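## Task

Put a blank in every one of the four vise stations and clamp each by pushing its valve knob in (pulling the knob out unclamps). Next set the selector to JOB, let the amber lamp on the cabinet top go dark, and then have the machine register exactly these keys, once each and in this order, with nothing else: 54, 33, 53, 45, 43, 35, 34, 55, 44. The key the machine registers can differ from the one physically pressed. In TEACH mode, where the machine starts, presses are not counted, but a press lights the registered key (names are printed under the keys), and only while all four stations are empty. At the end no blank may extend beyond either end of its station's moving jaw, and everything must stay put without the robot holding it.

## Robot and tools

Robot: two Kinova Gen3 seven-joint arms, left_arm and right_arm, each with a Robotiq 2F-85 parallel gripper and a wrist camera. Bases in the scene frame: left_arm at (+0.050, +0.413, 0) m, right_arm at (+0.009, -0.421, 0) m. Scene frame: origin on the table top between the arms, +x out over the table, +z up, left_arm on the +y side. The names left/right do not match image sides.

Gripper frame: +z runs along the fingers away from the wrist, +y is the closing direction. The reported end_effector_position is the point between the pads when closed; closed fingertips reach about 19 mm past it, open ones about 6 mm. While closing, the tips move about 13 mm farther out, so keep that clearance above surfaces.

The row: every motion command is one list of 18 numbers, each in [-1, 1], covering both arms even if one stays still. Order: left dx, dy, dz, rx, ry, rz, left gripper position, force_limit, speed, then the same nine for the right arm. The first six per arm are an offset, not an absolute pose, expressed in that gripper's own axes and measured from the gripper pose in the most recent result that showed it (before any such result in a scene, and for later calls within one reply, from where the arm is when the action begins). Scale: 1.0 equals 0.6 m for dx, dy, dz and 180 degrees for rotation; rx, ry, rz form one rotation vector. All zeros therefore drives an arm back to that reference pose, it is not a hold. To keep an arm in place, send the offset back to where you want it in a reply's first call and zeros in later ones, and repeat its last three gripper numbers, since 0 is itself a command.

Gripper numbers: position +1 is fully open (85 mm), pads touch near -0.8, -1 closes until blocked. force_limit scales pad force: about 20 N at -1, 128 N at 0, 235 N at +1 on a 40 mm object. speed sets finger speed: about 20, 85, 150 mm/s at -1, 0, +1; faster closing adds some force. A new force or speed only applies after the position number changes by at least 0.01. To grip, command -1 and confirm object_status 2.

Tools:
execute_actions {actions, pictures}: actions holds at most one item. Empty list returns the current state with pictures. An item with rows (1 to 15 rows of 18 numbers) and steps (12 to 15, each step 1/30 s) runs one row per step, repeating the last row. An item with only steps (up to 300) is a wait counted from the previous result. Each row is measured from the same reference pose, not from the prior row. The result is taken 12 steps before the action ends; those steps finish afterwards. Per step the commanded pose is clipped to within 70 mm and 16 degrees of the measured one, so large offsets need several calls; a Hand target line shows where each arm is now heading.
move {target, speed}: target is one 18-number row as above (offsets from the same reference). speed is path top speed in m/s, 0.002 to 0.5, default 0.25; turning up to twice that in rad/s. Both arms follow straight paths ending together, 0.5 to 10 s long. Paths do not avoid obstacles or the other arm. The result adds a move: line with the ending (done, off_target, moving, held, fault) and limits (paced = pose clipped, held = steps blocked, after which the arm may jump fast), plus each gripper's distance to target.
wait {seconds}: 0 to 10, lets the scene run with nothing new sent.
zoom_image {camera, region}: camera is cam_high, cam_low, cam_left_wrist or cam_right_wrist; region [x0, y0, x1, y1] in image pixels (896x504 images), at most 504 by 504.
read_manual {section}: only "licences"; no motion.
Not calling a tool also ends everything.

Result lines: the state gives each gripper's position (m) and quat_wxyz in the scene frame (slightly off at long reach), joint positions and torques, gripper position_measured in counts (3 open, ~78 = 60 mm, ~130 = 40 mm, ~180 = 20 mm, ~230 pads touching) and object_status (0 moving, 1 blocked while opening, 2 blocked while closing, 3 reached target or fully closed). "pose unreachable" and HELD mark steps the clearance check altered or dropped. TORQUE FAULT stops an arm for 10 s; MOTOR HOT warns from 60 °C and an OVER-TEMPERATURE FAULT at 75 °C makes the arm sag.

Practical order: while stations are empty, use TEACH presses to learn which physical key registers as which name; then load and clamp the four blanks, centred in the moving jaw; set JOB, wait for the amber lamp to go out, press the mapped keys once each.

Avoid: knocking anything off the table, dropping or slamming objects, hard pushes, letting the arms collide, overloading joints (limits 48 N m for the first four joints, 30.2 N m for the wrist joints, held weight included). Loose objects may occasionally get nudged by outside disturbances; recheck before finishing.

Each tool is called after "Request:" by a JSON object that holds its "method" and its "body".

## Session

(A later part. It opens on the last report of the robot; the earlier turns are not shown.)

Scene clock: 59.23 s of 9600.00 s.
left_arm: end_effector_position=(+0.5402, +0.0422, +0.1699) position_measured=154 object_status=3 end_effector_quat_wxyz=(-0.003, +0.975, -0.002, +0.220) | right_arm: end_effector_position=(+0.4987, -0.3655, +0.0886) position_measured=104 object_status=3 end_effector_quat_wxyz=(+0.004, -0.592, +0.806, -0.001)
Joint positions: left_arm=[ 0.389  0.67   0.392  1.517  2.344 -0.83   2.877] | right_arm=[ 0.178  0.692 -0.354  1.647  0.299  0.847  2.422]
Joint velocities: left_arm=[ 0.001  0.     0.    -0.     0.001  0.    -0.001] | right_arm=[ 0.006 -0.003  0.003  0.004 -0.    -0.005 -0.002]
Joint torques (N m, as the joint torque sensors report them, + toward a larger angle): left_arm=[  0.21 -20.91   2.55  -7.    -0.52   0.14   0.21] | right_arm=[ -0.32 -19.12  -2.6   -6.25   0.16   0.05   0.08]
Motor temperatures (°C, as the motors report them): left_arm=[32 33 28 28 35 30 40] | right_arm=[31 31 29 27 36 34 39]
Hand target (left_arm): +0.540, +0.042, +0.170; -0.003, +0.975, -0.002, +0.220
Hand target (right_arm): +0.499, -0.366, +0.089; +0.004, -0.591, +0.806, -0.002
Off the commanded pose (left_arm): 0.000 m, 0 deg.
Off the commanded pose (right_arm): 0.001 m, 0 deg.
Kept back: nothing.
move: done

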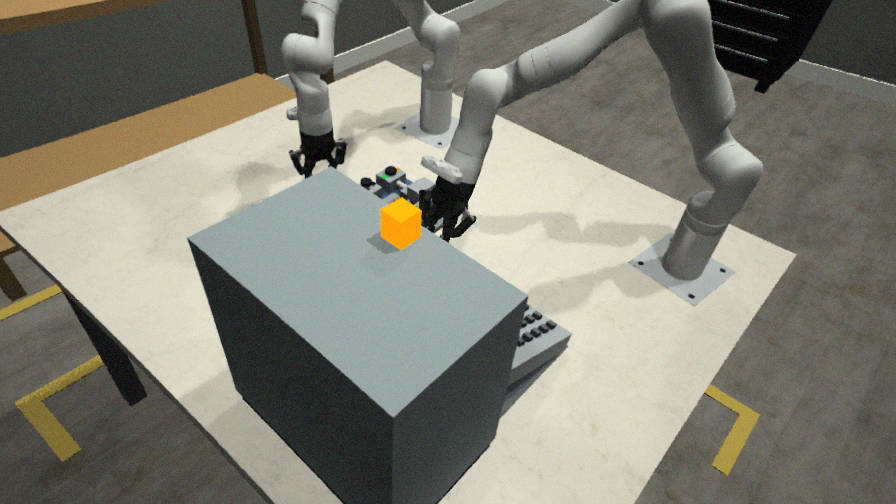

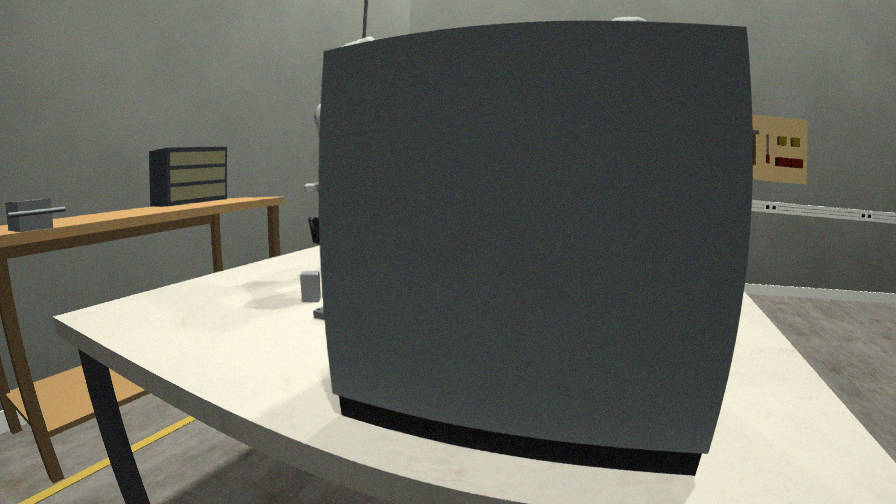

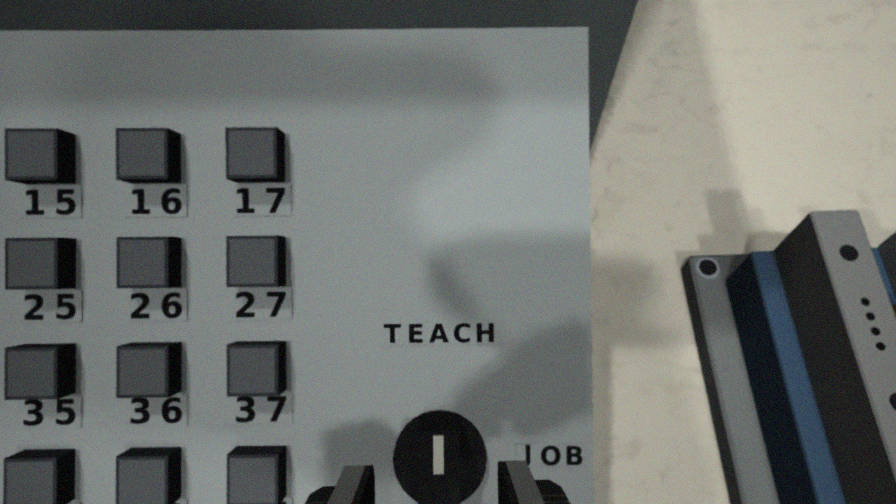

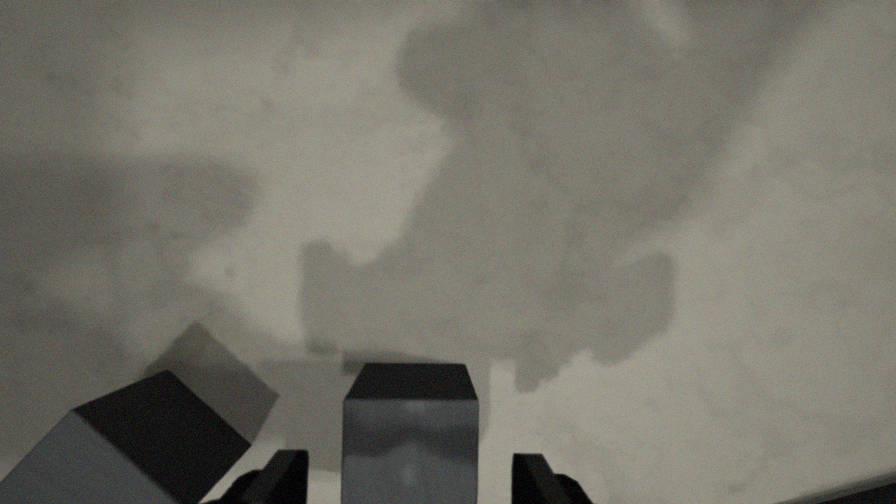

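Request:
{"method": "move", "body": {"target": [0,0,0,0,0,0,-0.2,-0.5,0,0.0023,0,0.073,0,0,-0.003,0.1,-0.5,0], "speed": 0.1}}

Request:
{"method": "move", "body": {"target": [0,0,0,0,0,0,-0.2,-0.5,0,0,0,0,0,0,0,-1,-0.5,-0.5]}}

Request:
{"method": "move", "body": {"target": [0,0,0,0,0,0,-0.2,-0.5,0,0,0,-0.215,0,0,-0.092,-1,-0.5,-0.5], "speed": 0.25}}

Request:
{"method": "move", "body": {"target": [0,0,0,0,0,0,-0.2,-0.5,0,-0.346,0.083,0,0,0,0,-1,-0.5,-0.5], "speed": 0.3}}

Scene clock: 61.00 s of 9600.00 s.
left_arm: end_effector_position=(+0.5402, +0.0422, +0.1699) position_measured=154 object_status=3 end_effector_quat_wxyz=(-0.003, +0.975, -0.002, +0.220) | right_arm: end_effector_position=(+0.4988, -0.3670, +0.0450) position_measured=117 object_status=3 end_effector_quat_wxyz=(+0.004, -0.595, +0.804, -0.002)
Joint positions: left_arm=[ 0.389  0.67   0.392  1.517  2.344 -0.83   2.877] | right_arm=[ 0.165  0.765 -0.329  1.679  0.336  0.745  2.403]
Joint velocities: left_arm=[-0.001 -0.001  0.    -0.001  0.001  0.002  0.   ] | right_arm=[ 0.001  0.005  0.     0.001  0.001 -0.002 -0.   ]
Joint torques (N m, as the joint torque sensors report them, + toward a larger angle): left_arm=[  0.04 -20.95   2.54  -7.06  -0.51   0.1    0.27] | right_arm=[  0.04 -19.13  -2.28  -5.6    0.21  -0.17   0.04]
Motor temperatures (°C, as the motors report them): left_arm=[32 33 28 28 35 30 40] | right_arm=[31 31 29 27 36 34 39]
Hand target (left_arm): +0.540, +0.042, +0.170; -0.003, +0.975, -0.002, +0.220
Hand target (right_arm): +0.499, -0.367, +0.045; +0.004, -0.595, +0.804, -0.002
Off the commanded pose (left_arm): 0.000 m, 0 deg.
Off the commanded pose (right_arm): 0.000 m, 0 deg.
Kept back: nothing.
move: done

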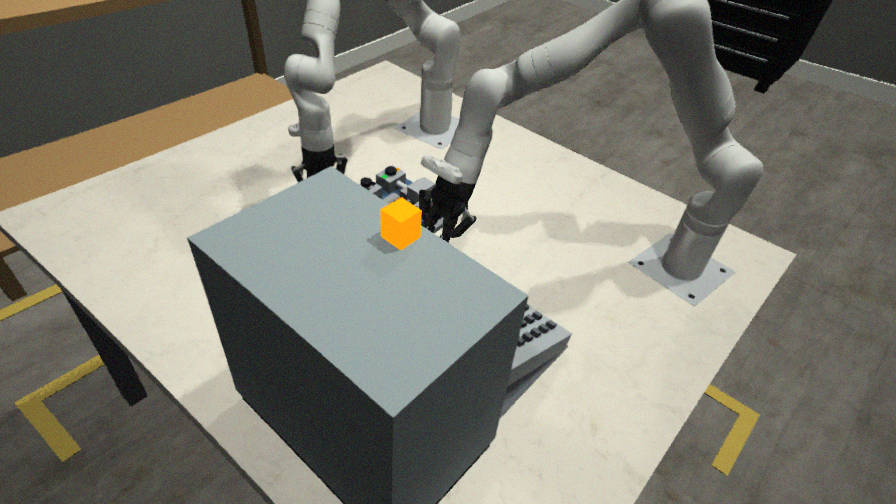

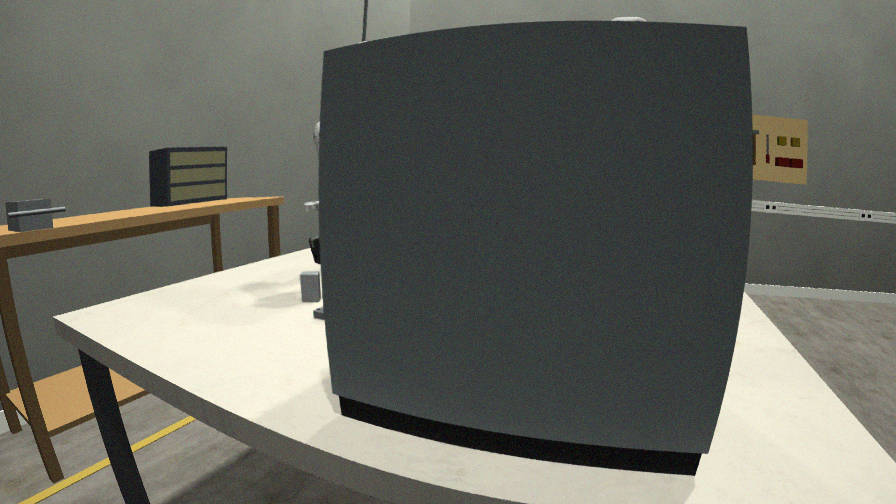

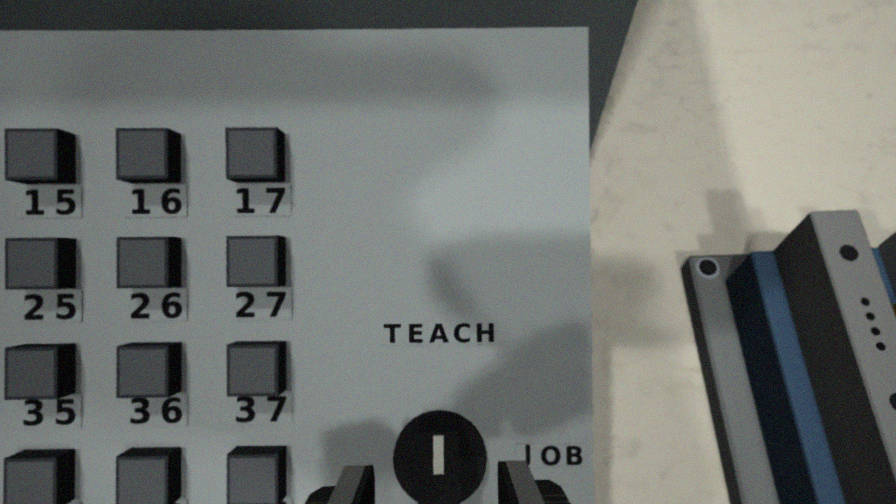

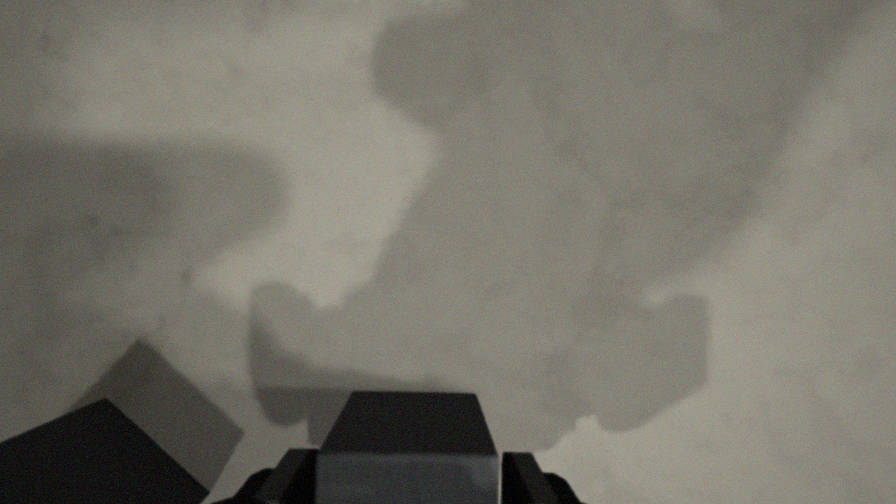

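Scene clock: 61.50 s of 9600.00 s.
left_arm: end_effector_position=(+0.5402, +0.0422, +0.1699) position_measured=154 object_status=3 end_effector_quat_wxyz=(-0.003, +0.975, -0.002, +0.220) | right_arm: end_effector_position=(+0.4989, -0.3670, +0.0452) position_measured=142 object_status=2 end_effector_quat_wxyz=(+0.004, -0.595, +0.804, -0.002)
Joint positions: left_arm=[ 0.389  0.67   0.392  1.517  2.344 -0.83   2.877] | right_arm=[ 0.165  0.765 -0.329  1.679  0.336  0.745  2.403]
Joint velocities: left_arm=[ 0.001  0.     0.001 -0.    -0.001  0.001  0.   ] | right_arm=[ 0.001 -0.     0.     0.     0.    -0.    -0.   ]
Joint torques (N m, as the joint torque sensors report them, + toward a larger angle): left_arm=[  0.12 -20.9    2.55  -7.03  -0.47   0.13   0.22] | right_arm=[ -0.19 -19.09  -2.36  -5.28   0.    -0.21   0.03]
Motor temperatures (°C, as the motors report them): left_arm=[32 33 28 28 35 30 40] | right_arm=[31 31 29 27 36 34 39]
Hand target (left_arm): +0.540, +0.042, +0.170; -0.003, +0.975, -0.002, +0.220
Hand target (right_arm): +0.499, -0.367, +0.045; +0.004, -0.595, +0.804, -0.002
Off the commanded pose (left_arm): 0.000 m, 0 deg.
Off the commanded pose (right_arm): 0.000 m, 0 deg.
Kept back: nothing.
move: done

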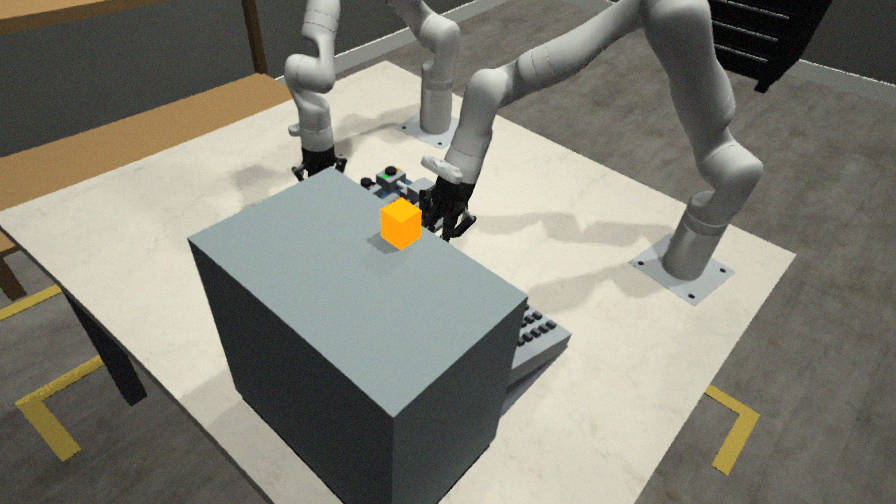

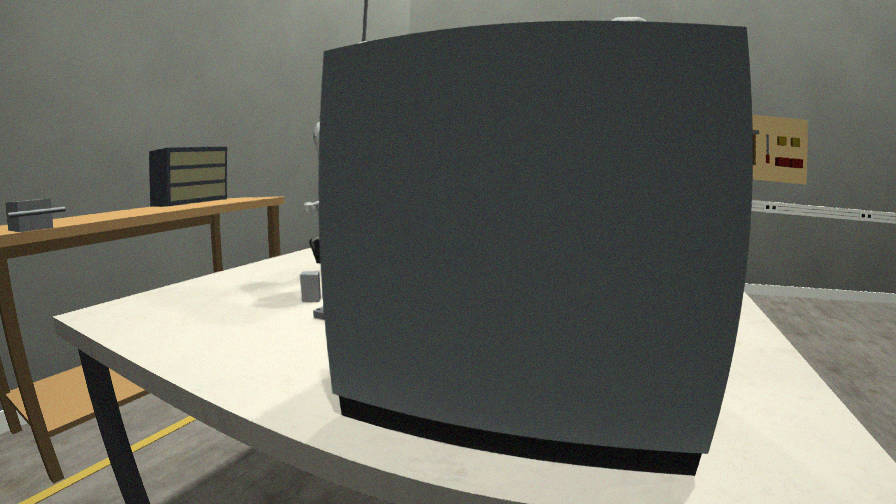

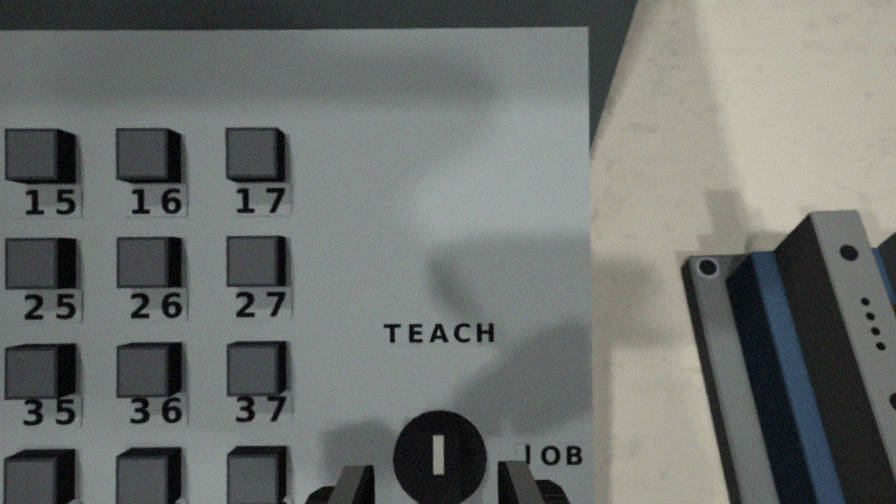

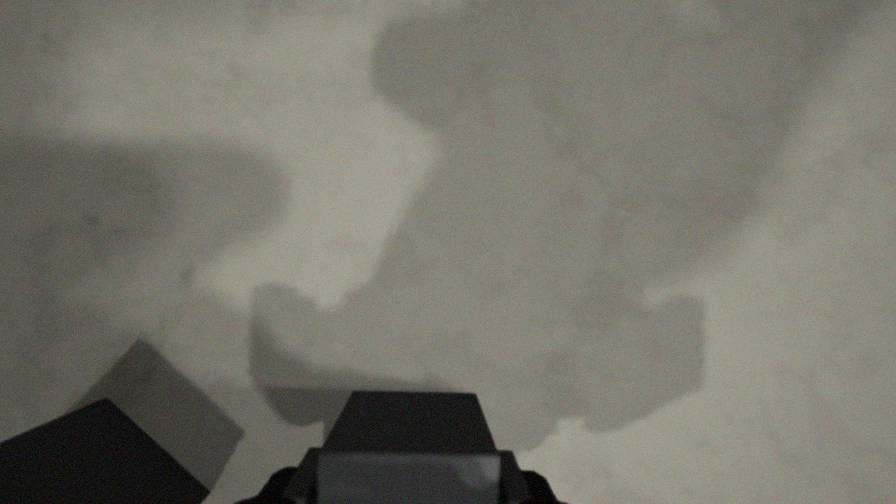

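Scene clock: 62.63 s of 9600.00 s.
left_arm: end_effector_position=(+0.5402, +0.0422, +0.1699) position_measured=154 object_status=3 end_effector_quat_wxyz=(-0.003, +0.975, -0.002, +0.220) | right_arm: end_effector_position=(+0.4975, -0.3667, +0.1741) position_measured=142 object_status=2 end_effector_quat_wxyz=(+0.004, -0.705, +0.709, -0.002)
Joint positions: left_arm=[ 0.389  0.67   0.392  1.517  2.344 -0.83   2.877] | right_arm=[ 0.247  0.58  -0.46   1.547  0.281  1.071  2.737]
Joint velocities: left_arm=[ 0.001 -0.    -0.     0.     0.    -0.001 -0.001] | right_arm=[ 0.002 -0.001 -0.    -0.004 -0.002  0.004  0.003]
Joint torques (N m, as the joint torque sensors report them, + toward a larger angle): left_arm=[  0.05 -20.94   2.55  -6.96  -0.47   0.14   0.22] | right_arm=[ -0.33 -18.96  -2.93  -8.37  -0.08  -0.42   0.02]
Motor temperatures (°C, as the motors report them): left_arm=[32 33 28 28 35 30 40] | right_arm=[31 31 29 27 36 34 39]
Hand target (left_arm): +0.540, +0.042, +0.170; -0.003, +0.975, -0.002, +0.220
Hand target (right_arm): +0.498, -0.367, +0.174; -0.004, +0.705, -0.709, +0.002
Off the commanded pose (left_arm): 0.000 m, 0 deg.
Off the commanded pose (right_arm): 0.001 m, 0 deg.
Kept back: nothing.
move: done

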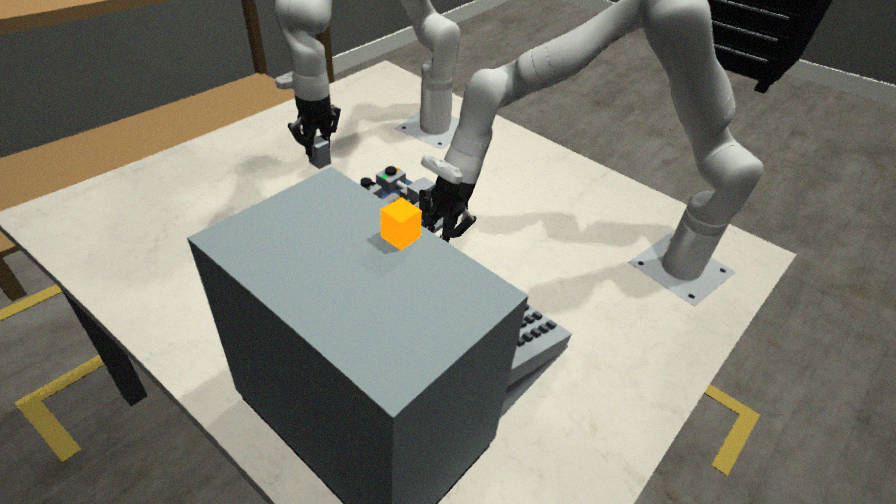

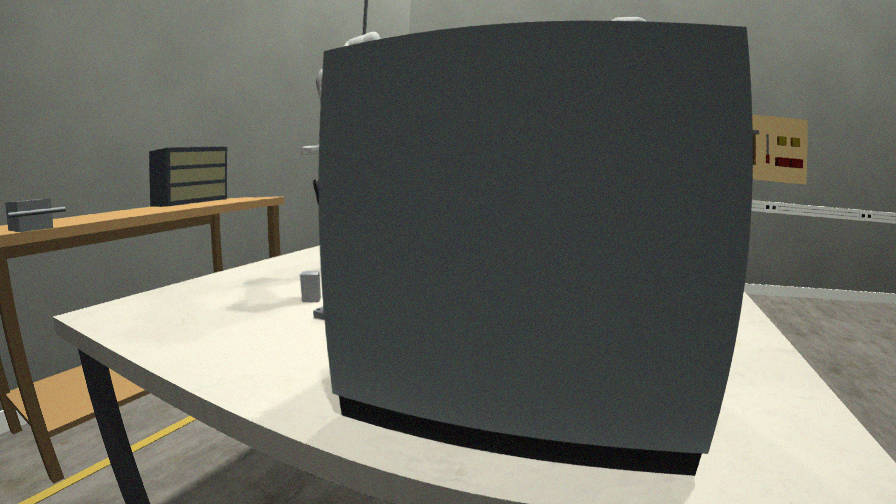

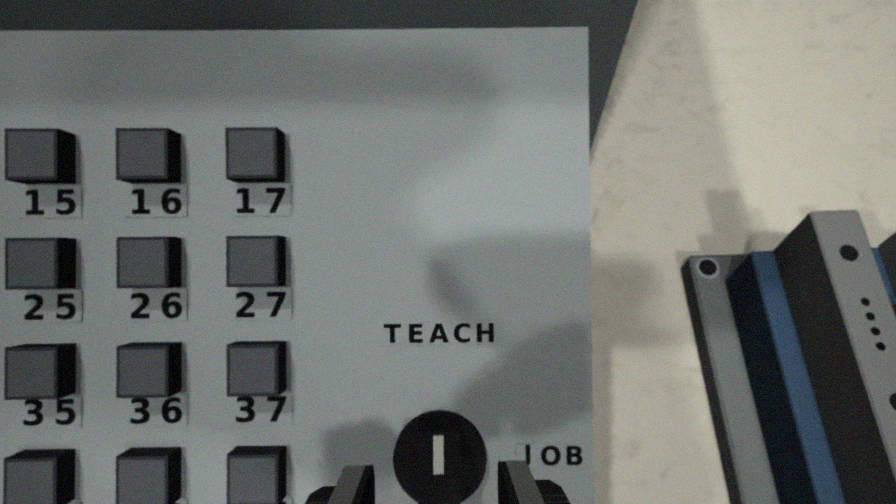

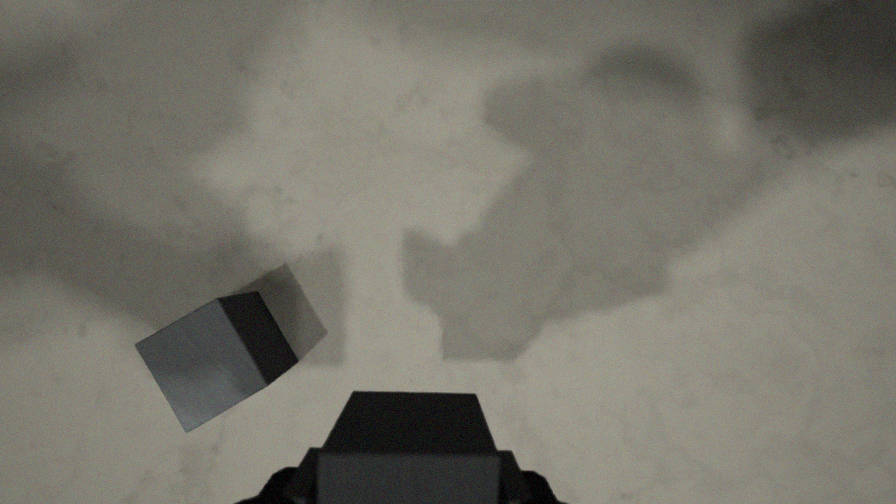

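Scene clock: 63.97 s of 9600.00 s.
left_arm: end_effector_position=(+0.5402, +0.0422, +0.1699) position_measured=154 object_status=3 end_effector_quat_wxyz=(-0.003, +0.975, -0.002, +0.220) | right_arm: end_effector_position=(+0.4478, -0.1593, +0.1738) position_measured=142 object_status=2 end_effector_quat_wxyz=(+0.004, -0.705, +0.709, -0.002)
Joint positions: left_arm=[ 0.389  0.67   0.392  1.517  2.344 -0.83   2.877] | right_arm=[-0.18   0.626 -0.482  1.473  0.311  1.111  2.298]
Joint velocities: left_arm=[-0.001 -0.     0.     0.     0.001  0.001 -0.   ] | right_arm=[-0.005  0.004 -0.001 -0.003  0.002  0.001 -0.002]
Joint torques (N m, as the joint torque sensors report them, + toward a larger angle): left_arm=[  0.22 -20.88   2.41  -7.05  -0.5    0.18   0.21] | right_arm=[  0.01 -20.15  -2.78  -8.43   0.12  -0.1   -0.16]
Motor temperatures (°C, as the motors report them): left_arm=[32 33 28 28 35 30 40] | right_arm=[31 31 29 27 36 34 39]
Hand target (left_arm): +0.540, +0.042, +0.170; -0.003, +0.975, -0.002, +0.220
Hand target (right_arm): +0.448, -0.159, +0.174; -0.004, +0.705, -0.709, +0.002
Off the commanded pose (left_arm): 0.000 m, 0 deg.
Off the commanded pose (right_arm): 0.001 m, 0 deg.
Kept back: nothing.
move: done

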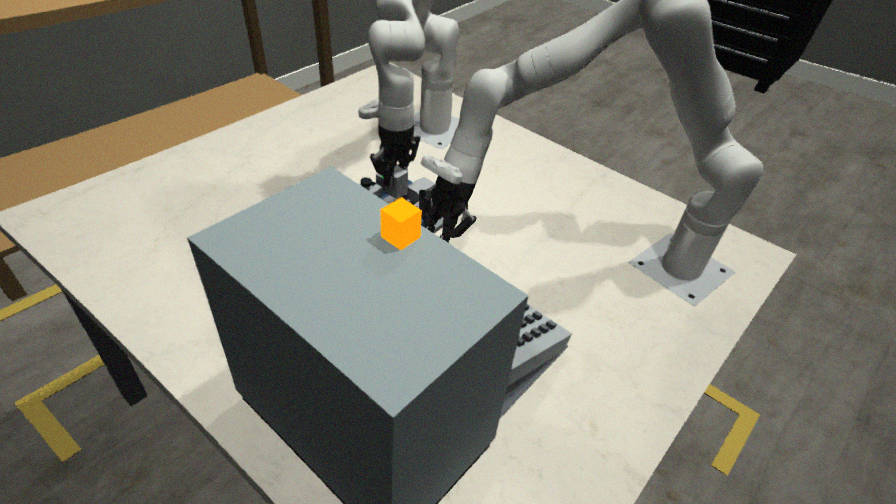

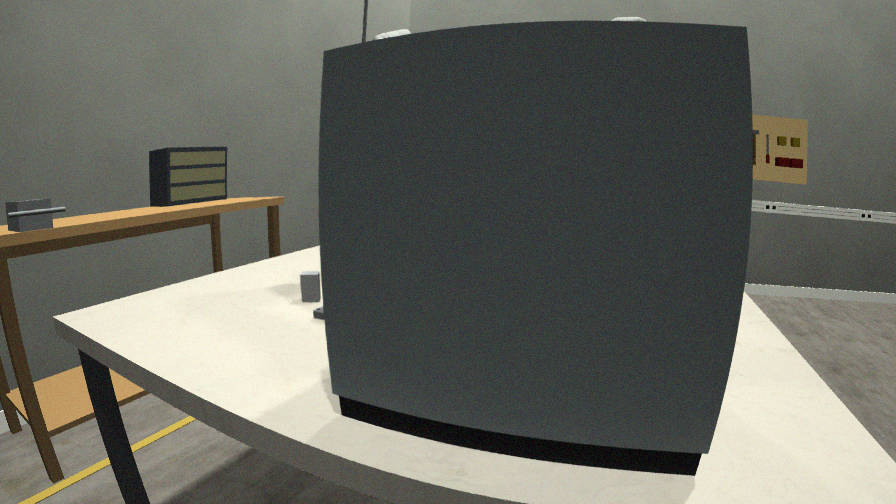

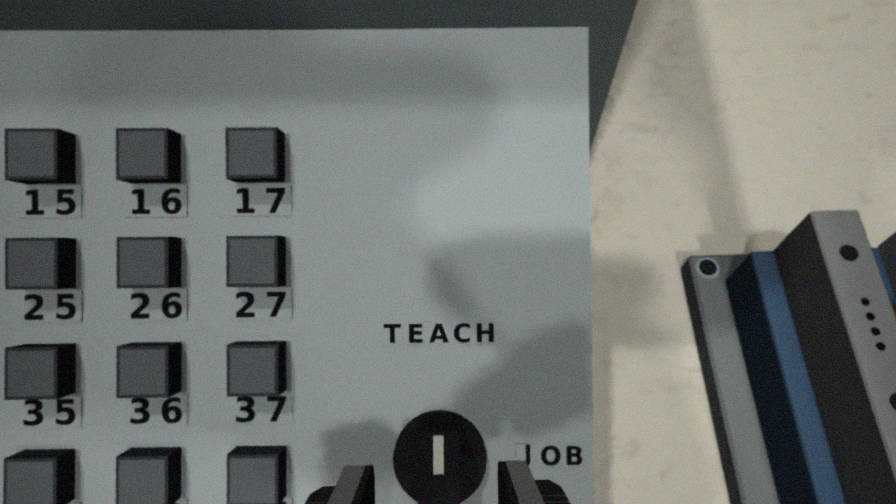

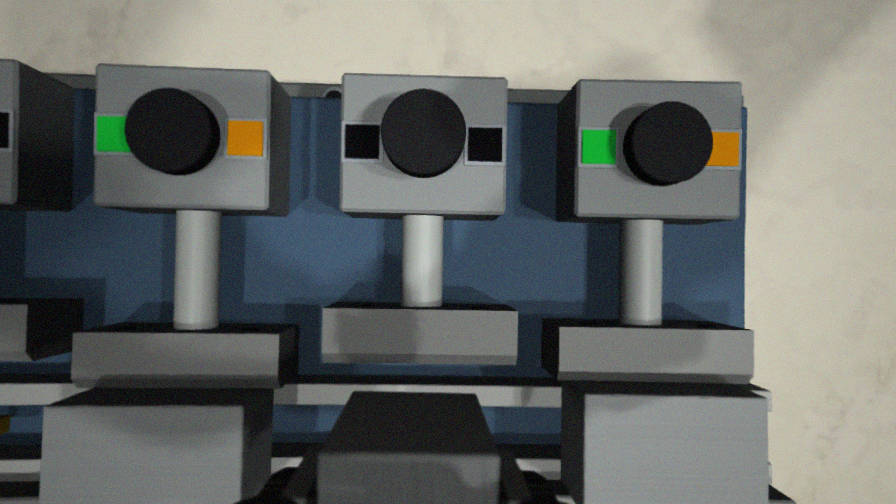

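Request:
{"method": "move", "body": {"target": [0,0,0,0,0,0,-0.2,-0.5,0,-0.0016,0.0028,0.0897,0,0,0,-1,-0.5,-0.5], "speed": 0.07}}

Request:
{"method": "move", "body": {"target": [0,0,0,0,0,0,-0.2,-0.5,0,0,0,0.009,0,0,0,-1,-0.5,-0.5], "speed": 0.015}}

Scene clock: 66.33 s of 9600.00 s.
left_arm: end_effector_position=(+0.5402, +0.0422, +0.1699) position_measured=154 object_status=3 end_effector_quat_wxyz=(-0.003, +0.975, -0.002, +0.220) | right_arm: end_effector_position=(+0.4467, -0.1583, +0.1201) position_measured=142 object_status=2 end_effector_quat_wxyz=(+0.004, -0.705, +0.709, -0.002)
Joint positions: left_arm=[ 0.389  0.67   0.392  1.517  2.344 -0.83   2.877] | right_arm=[-0.195  0.692 -0.459  1.546  0.351  0.978  2.26 ]
Joint velocities: left_arm=[-0.     0.    -0.     0.    -0.     0.     0.001] | right_arm=[ 0.001  0.003  0.     0.002  0.001 -0.003 -0.001]
Joint torques (N m, as the joint torque sensors report them, + toward a larger angle): left_arm=[  0.1  -20.87   2.54  -7.14  -0.54   0.08   0.27] | right_arm=[ -0.09 -20.67  -2.99  -7.41  -0.04   0.02  -0.12]
Motor temperatures (°C, as the motors report them): left_arm=[32 33 28 28 35 30 40] | right_arm=[31 31 29 27 36 34 39]
Hand target (left_arm): +0.540, +0.042, +0.170; -0.003, +0.975, -0.002, +0.220
Hand target (right_arm): +0.447, -0.158, +0.120; -0.004, +0.705, -0.709, +0.002
Off the commanded pose (left_arm): 0.000 m, 0 deg.
Off the commanded pose (right_arm): 0.000 m, 0 deg.
Kept back: nothing.
move: done

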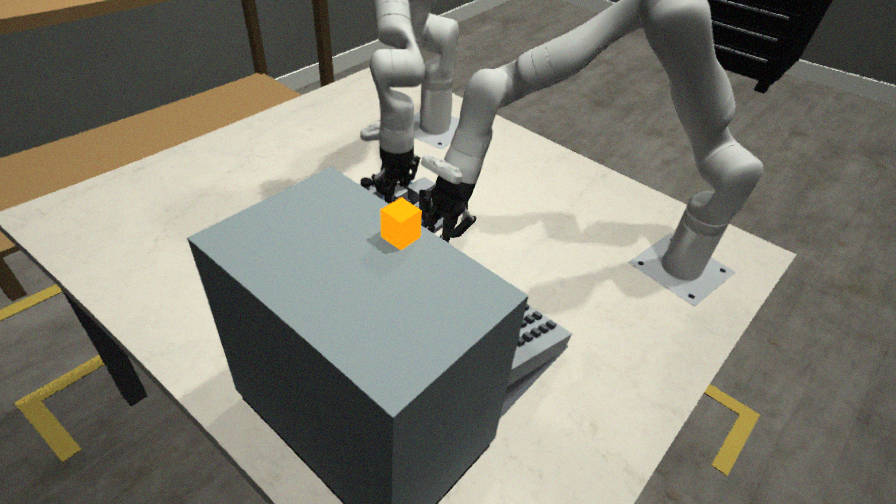

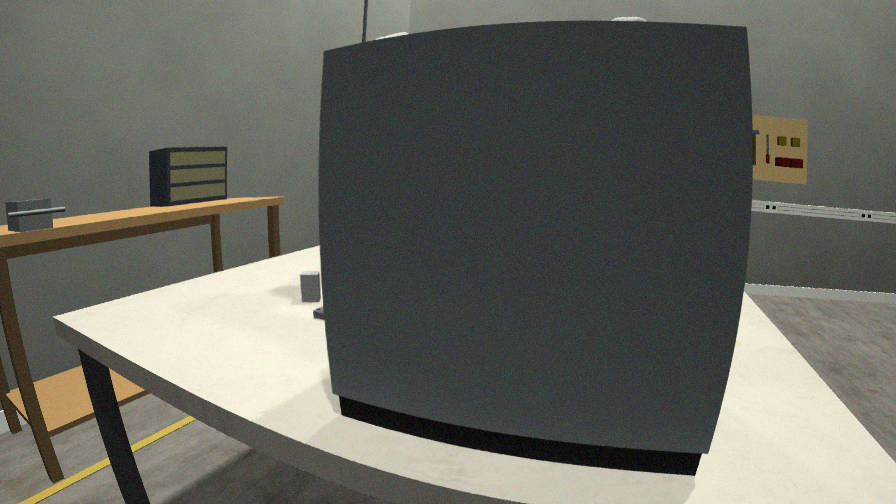

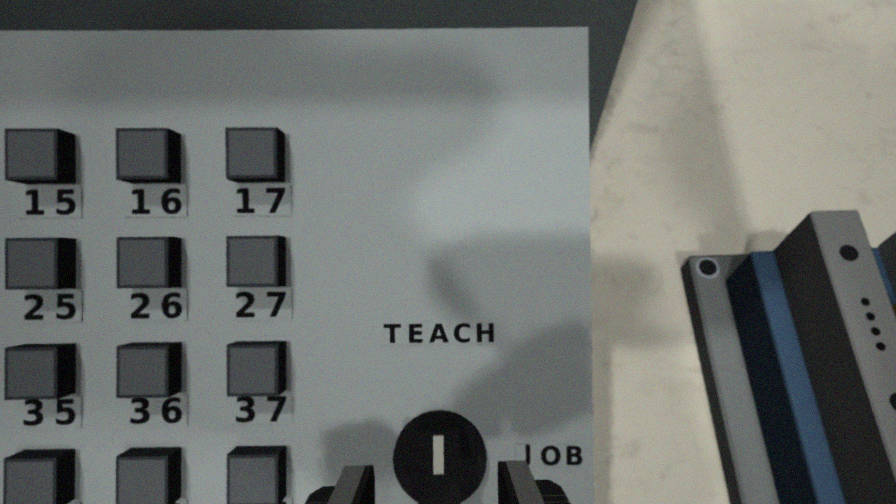

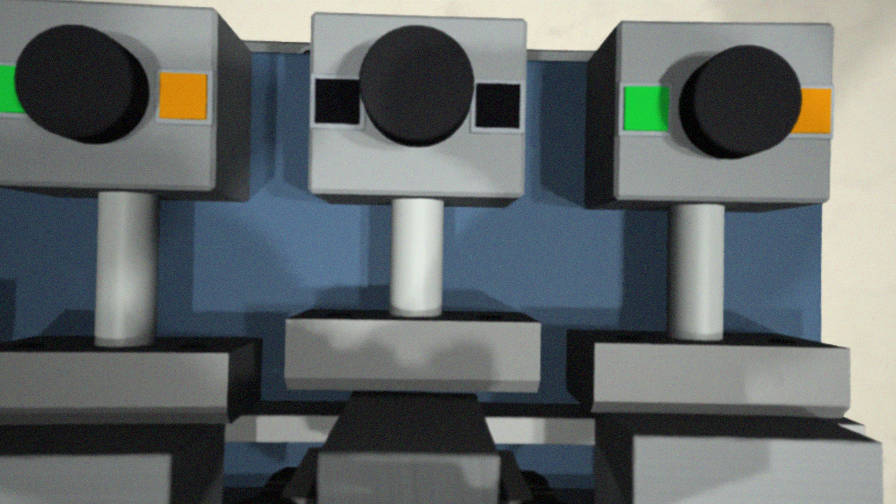

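Scene clock: 67.03 s of 9600.00 s.
left_arm: end_effector_position=(+0.5402, +0.0422, +0.1699) position_measured=154 object_status=3 end_effector_quat_wxyz=(-0.003, +0.975, -0.002, +0.220) | right_arm: end_effector_position=(+0.4467, -0.1584, +0.1153) position_measured=142 object_status=2 end_effector_quat_wxyz=(+0.004, -0.705, +0.710, -0.002)
Joint positions: left_arm=[ 0.389  0.67   0.392  1.517  2.344 -0.83   2.877] | right_arm=[-0.197  0.699 -0.456  1.551  0.355  0.966  2.257]
Joint velocities: left_arm=[-0.    -0.    -0.     0.     0.     0.001 -0.   ] | right_arm=[-0.    -0.001  0.001  0.001 -0.    -0.002 -0.   ]
Joint torques (N m, as the joint torque sensors report them, + toward a larger angle): left_arm=[  0.16 -20.94   2.61  -7.02  -0.47   0.18   0.16] | right_arm=[ -0.21 -18.24  -2.78  -6.53   0.25  -0.52  -0.04]
Motor temperatures (°C, as the motors report them): left_arm=[32 33 28 28 35 30 40] | right_arm=[31 31 29 27 36 34 39]
Hand target (left_arm): +0.540, +0.042, +0.170; -0.003, +0.975, -0.002, +0.220
Hand target (right_arm): +0.447, -0.158, +0.115; -0.004, +0.705, -0.709, +0.002
Off the commanded pose (left_arm): 0.000 m, 0 deg.
Off the commanded pose (right_arm): 0.001 m, 0 deg.
Kept back: nothing.
move: done

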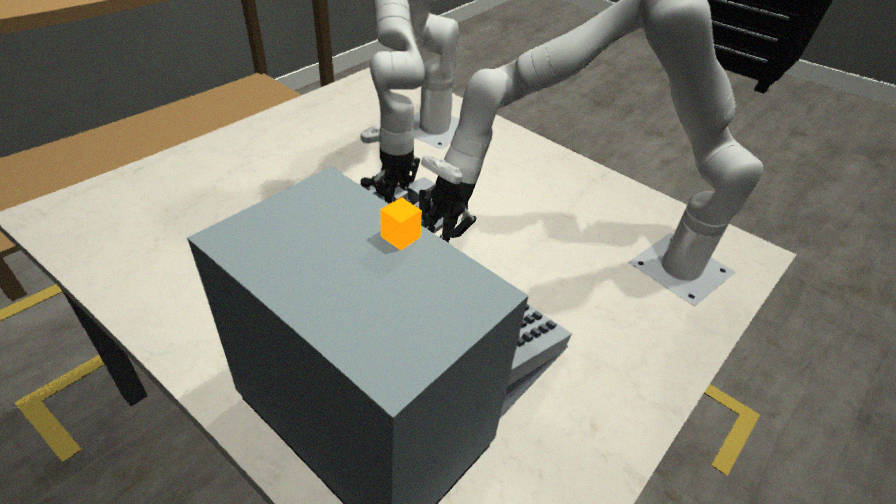

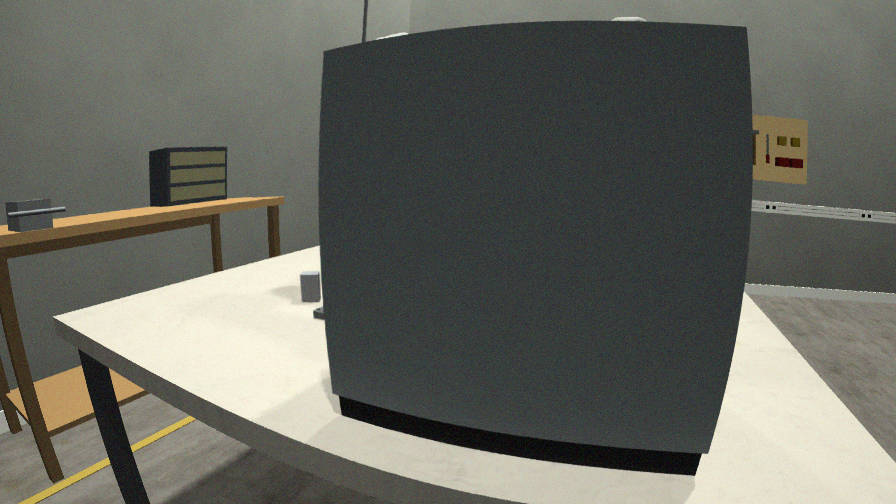

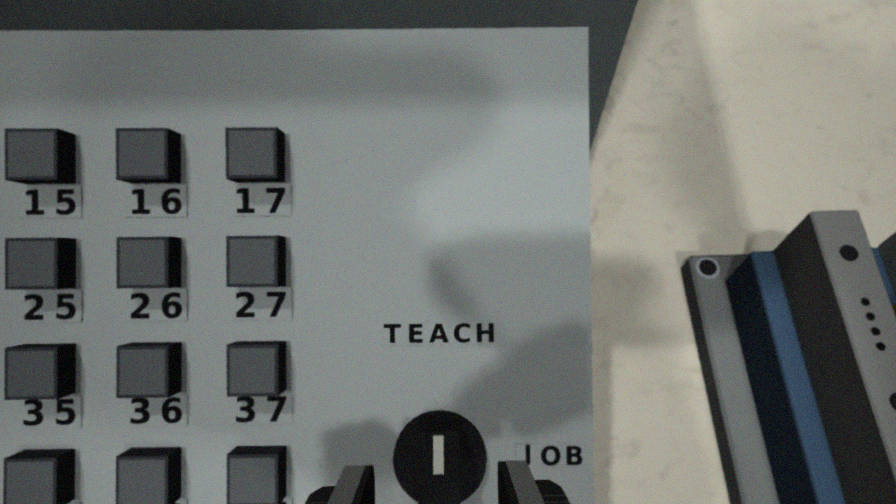

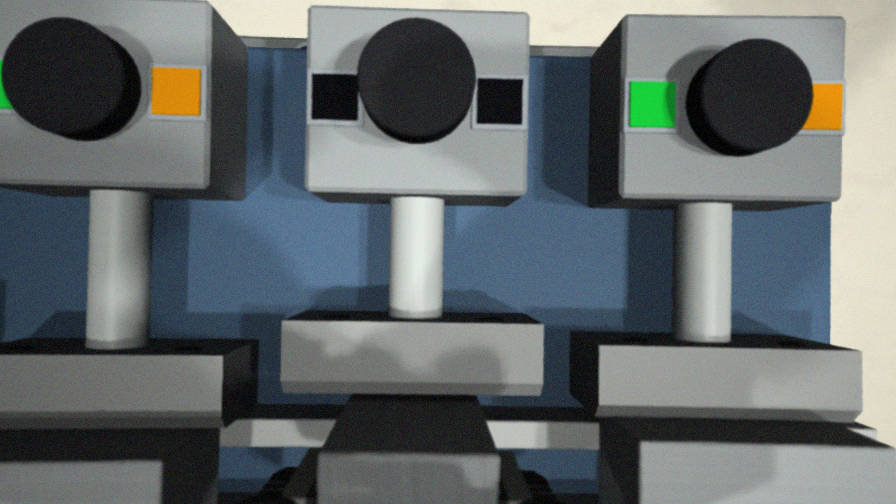

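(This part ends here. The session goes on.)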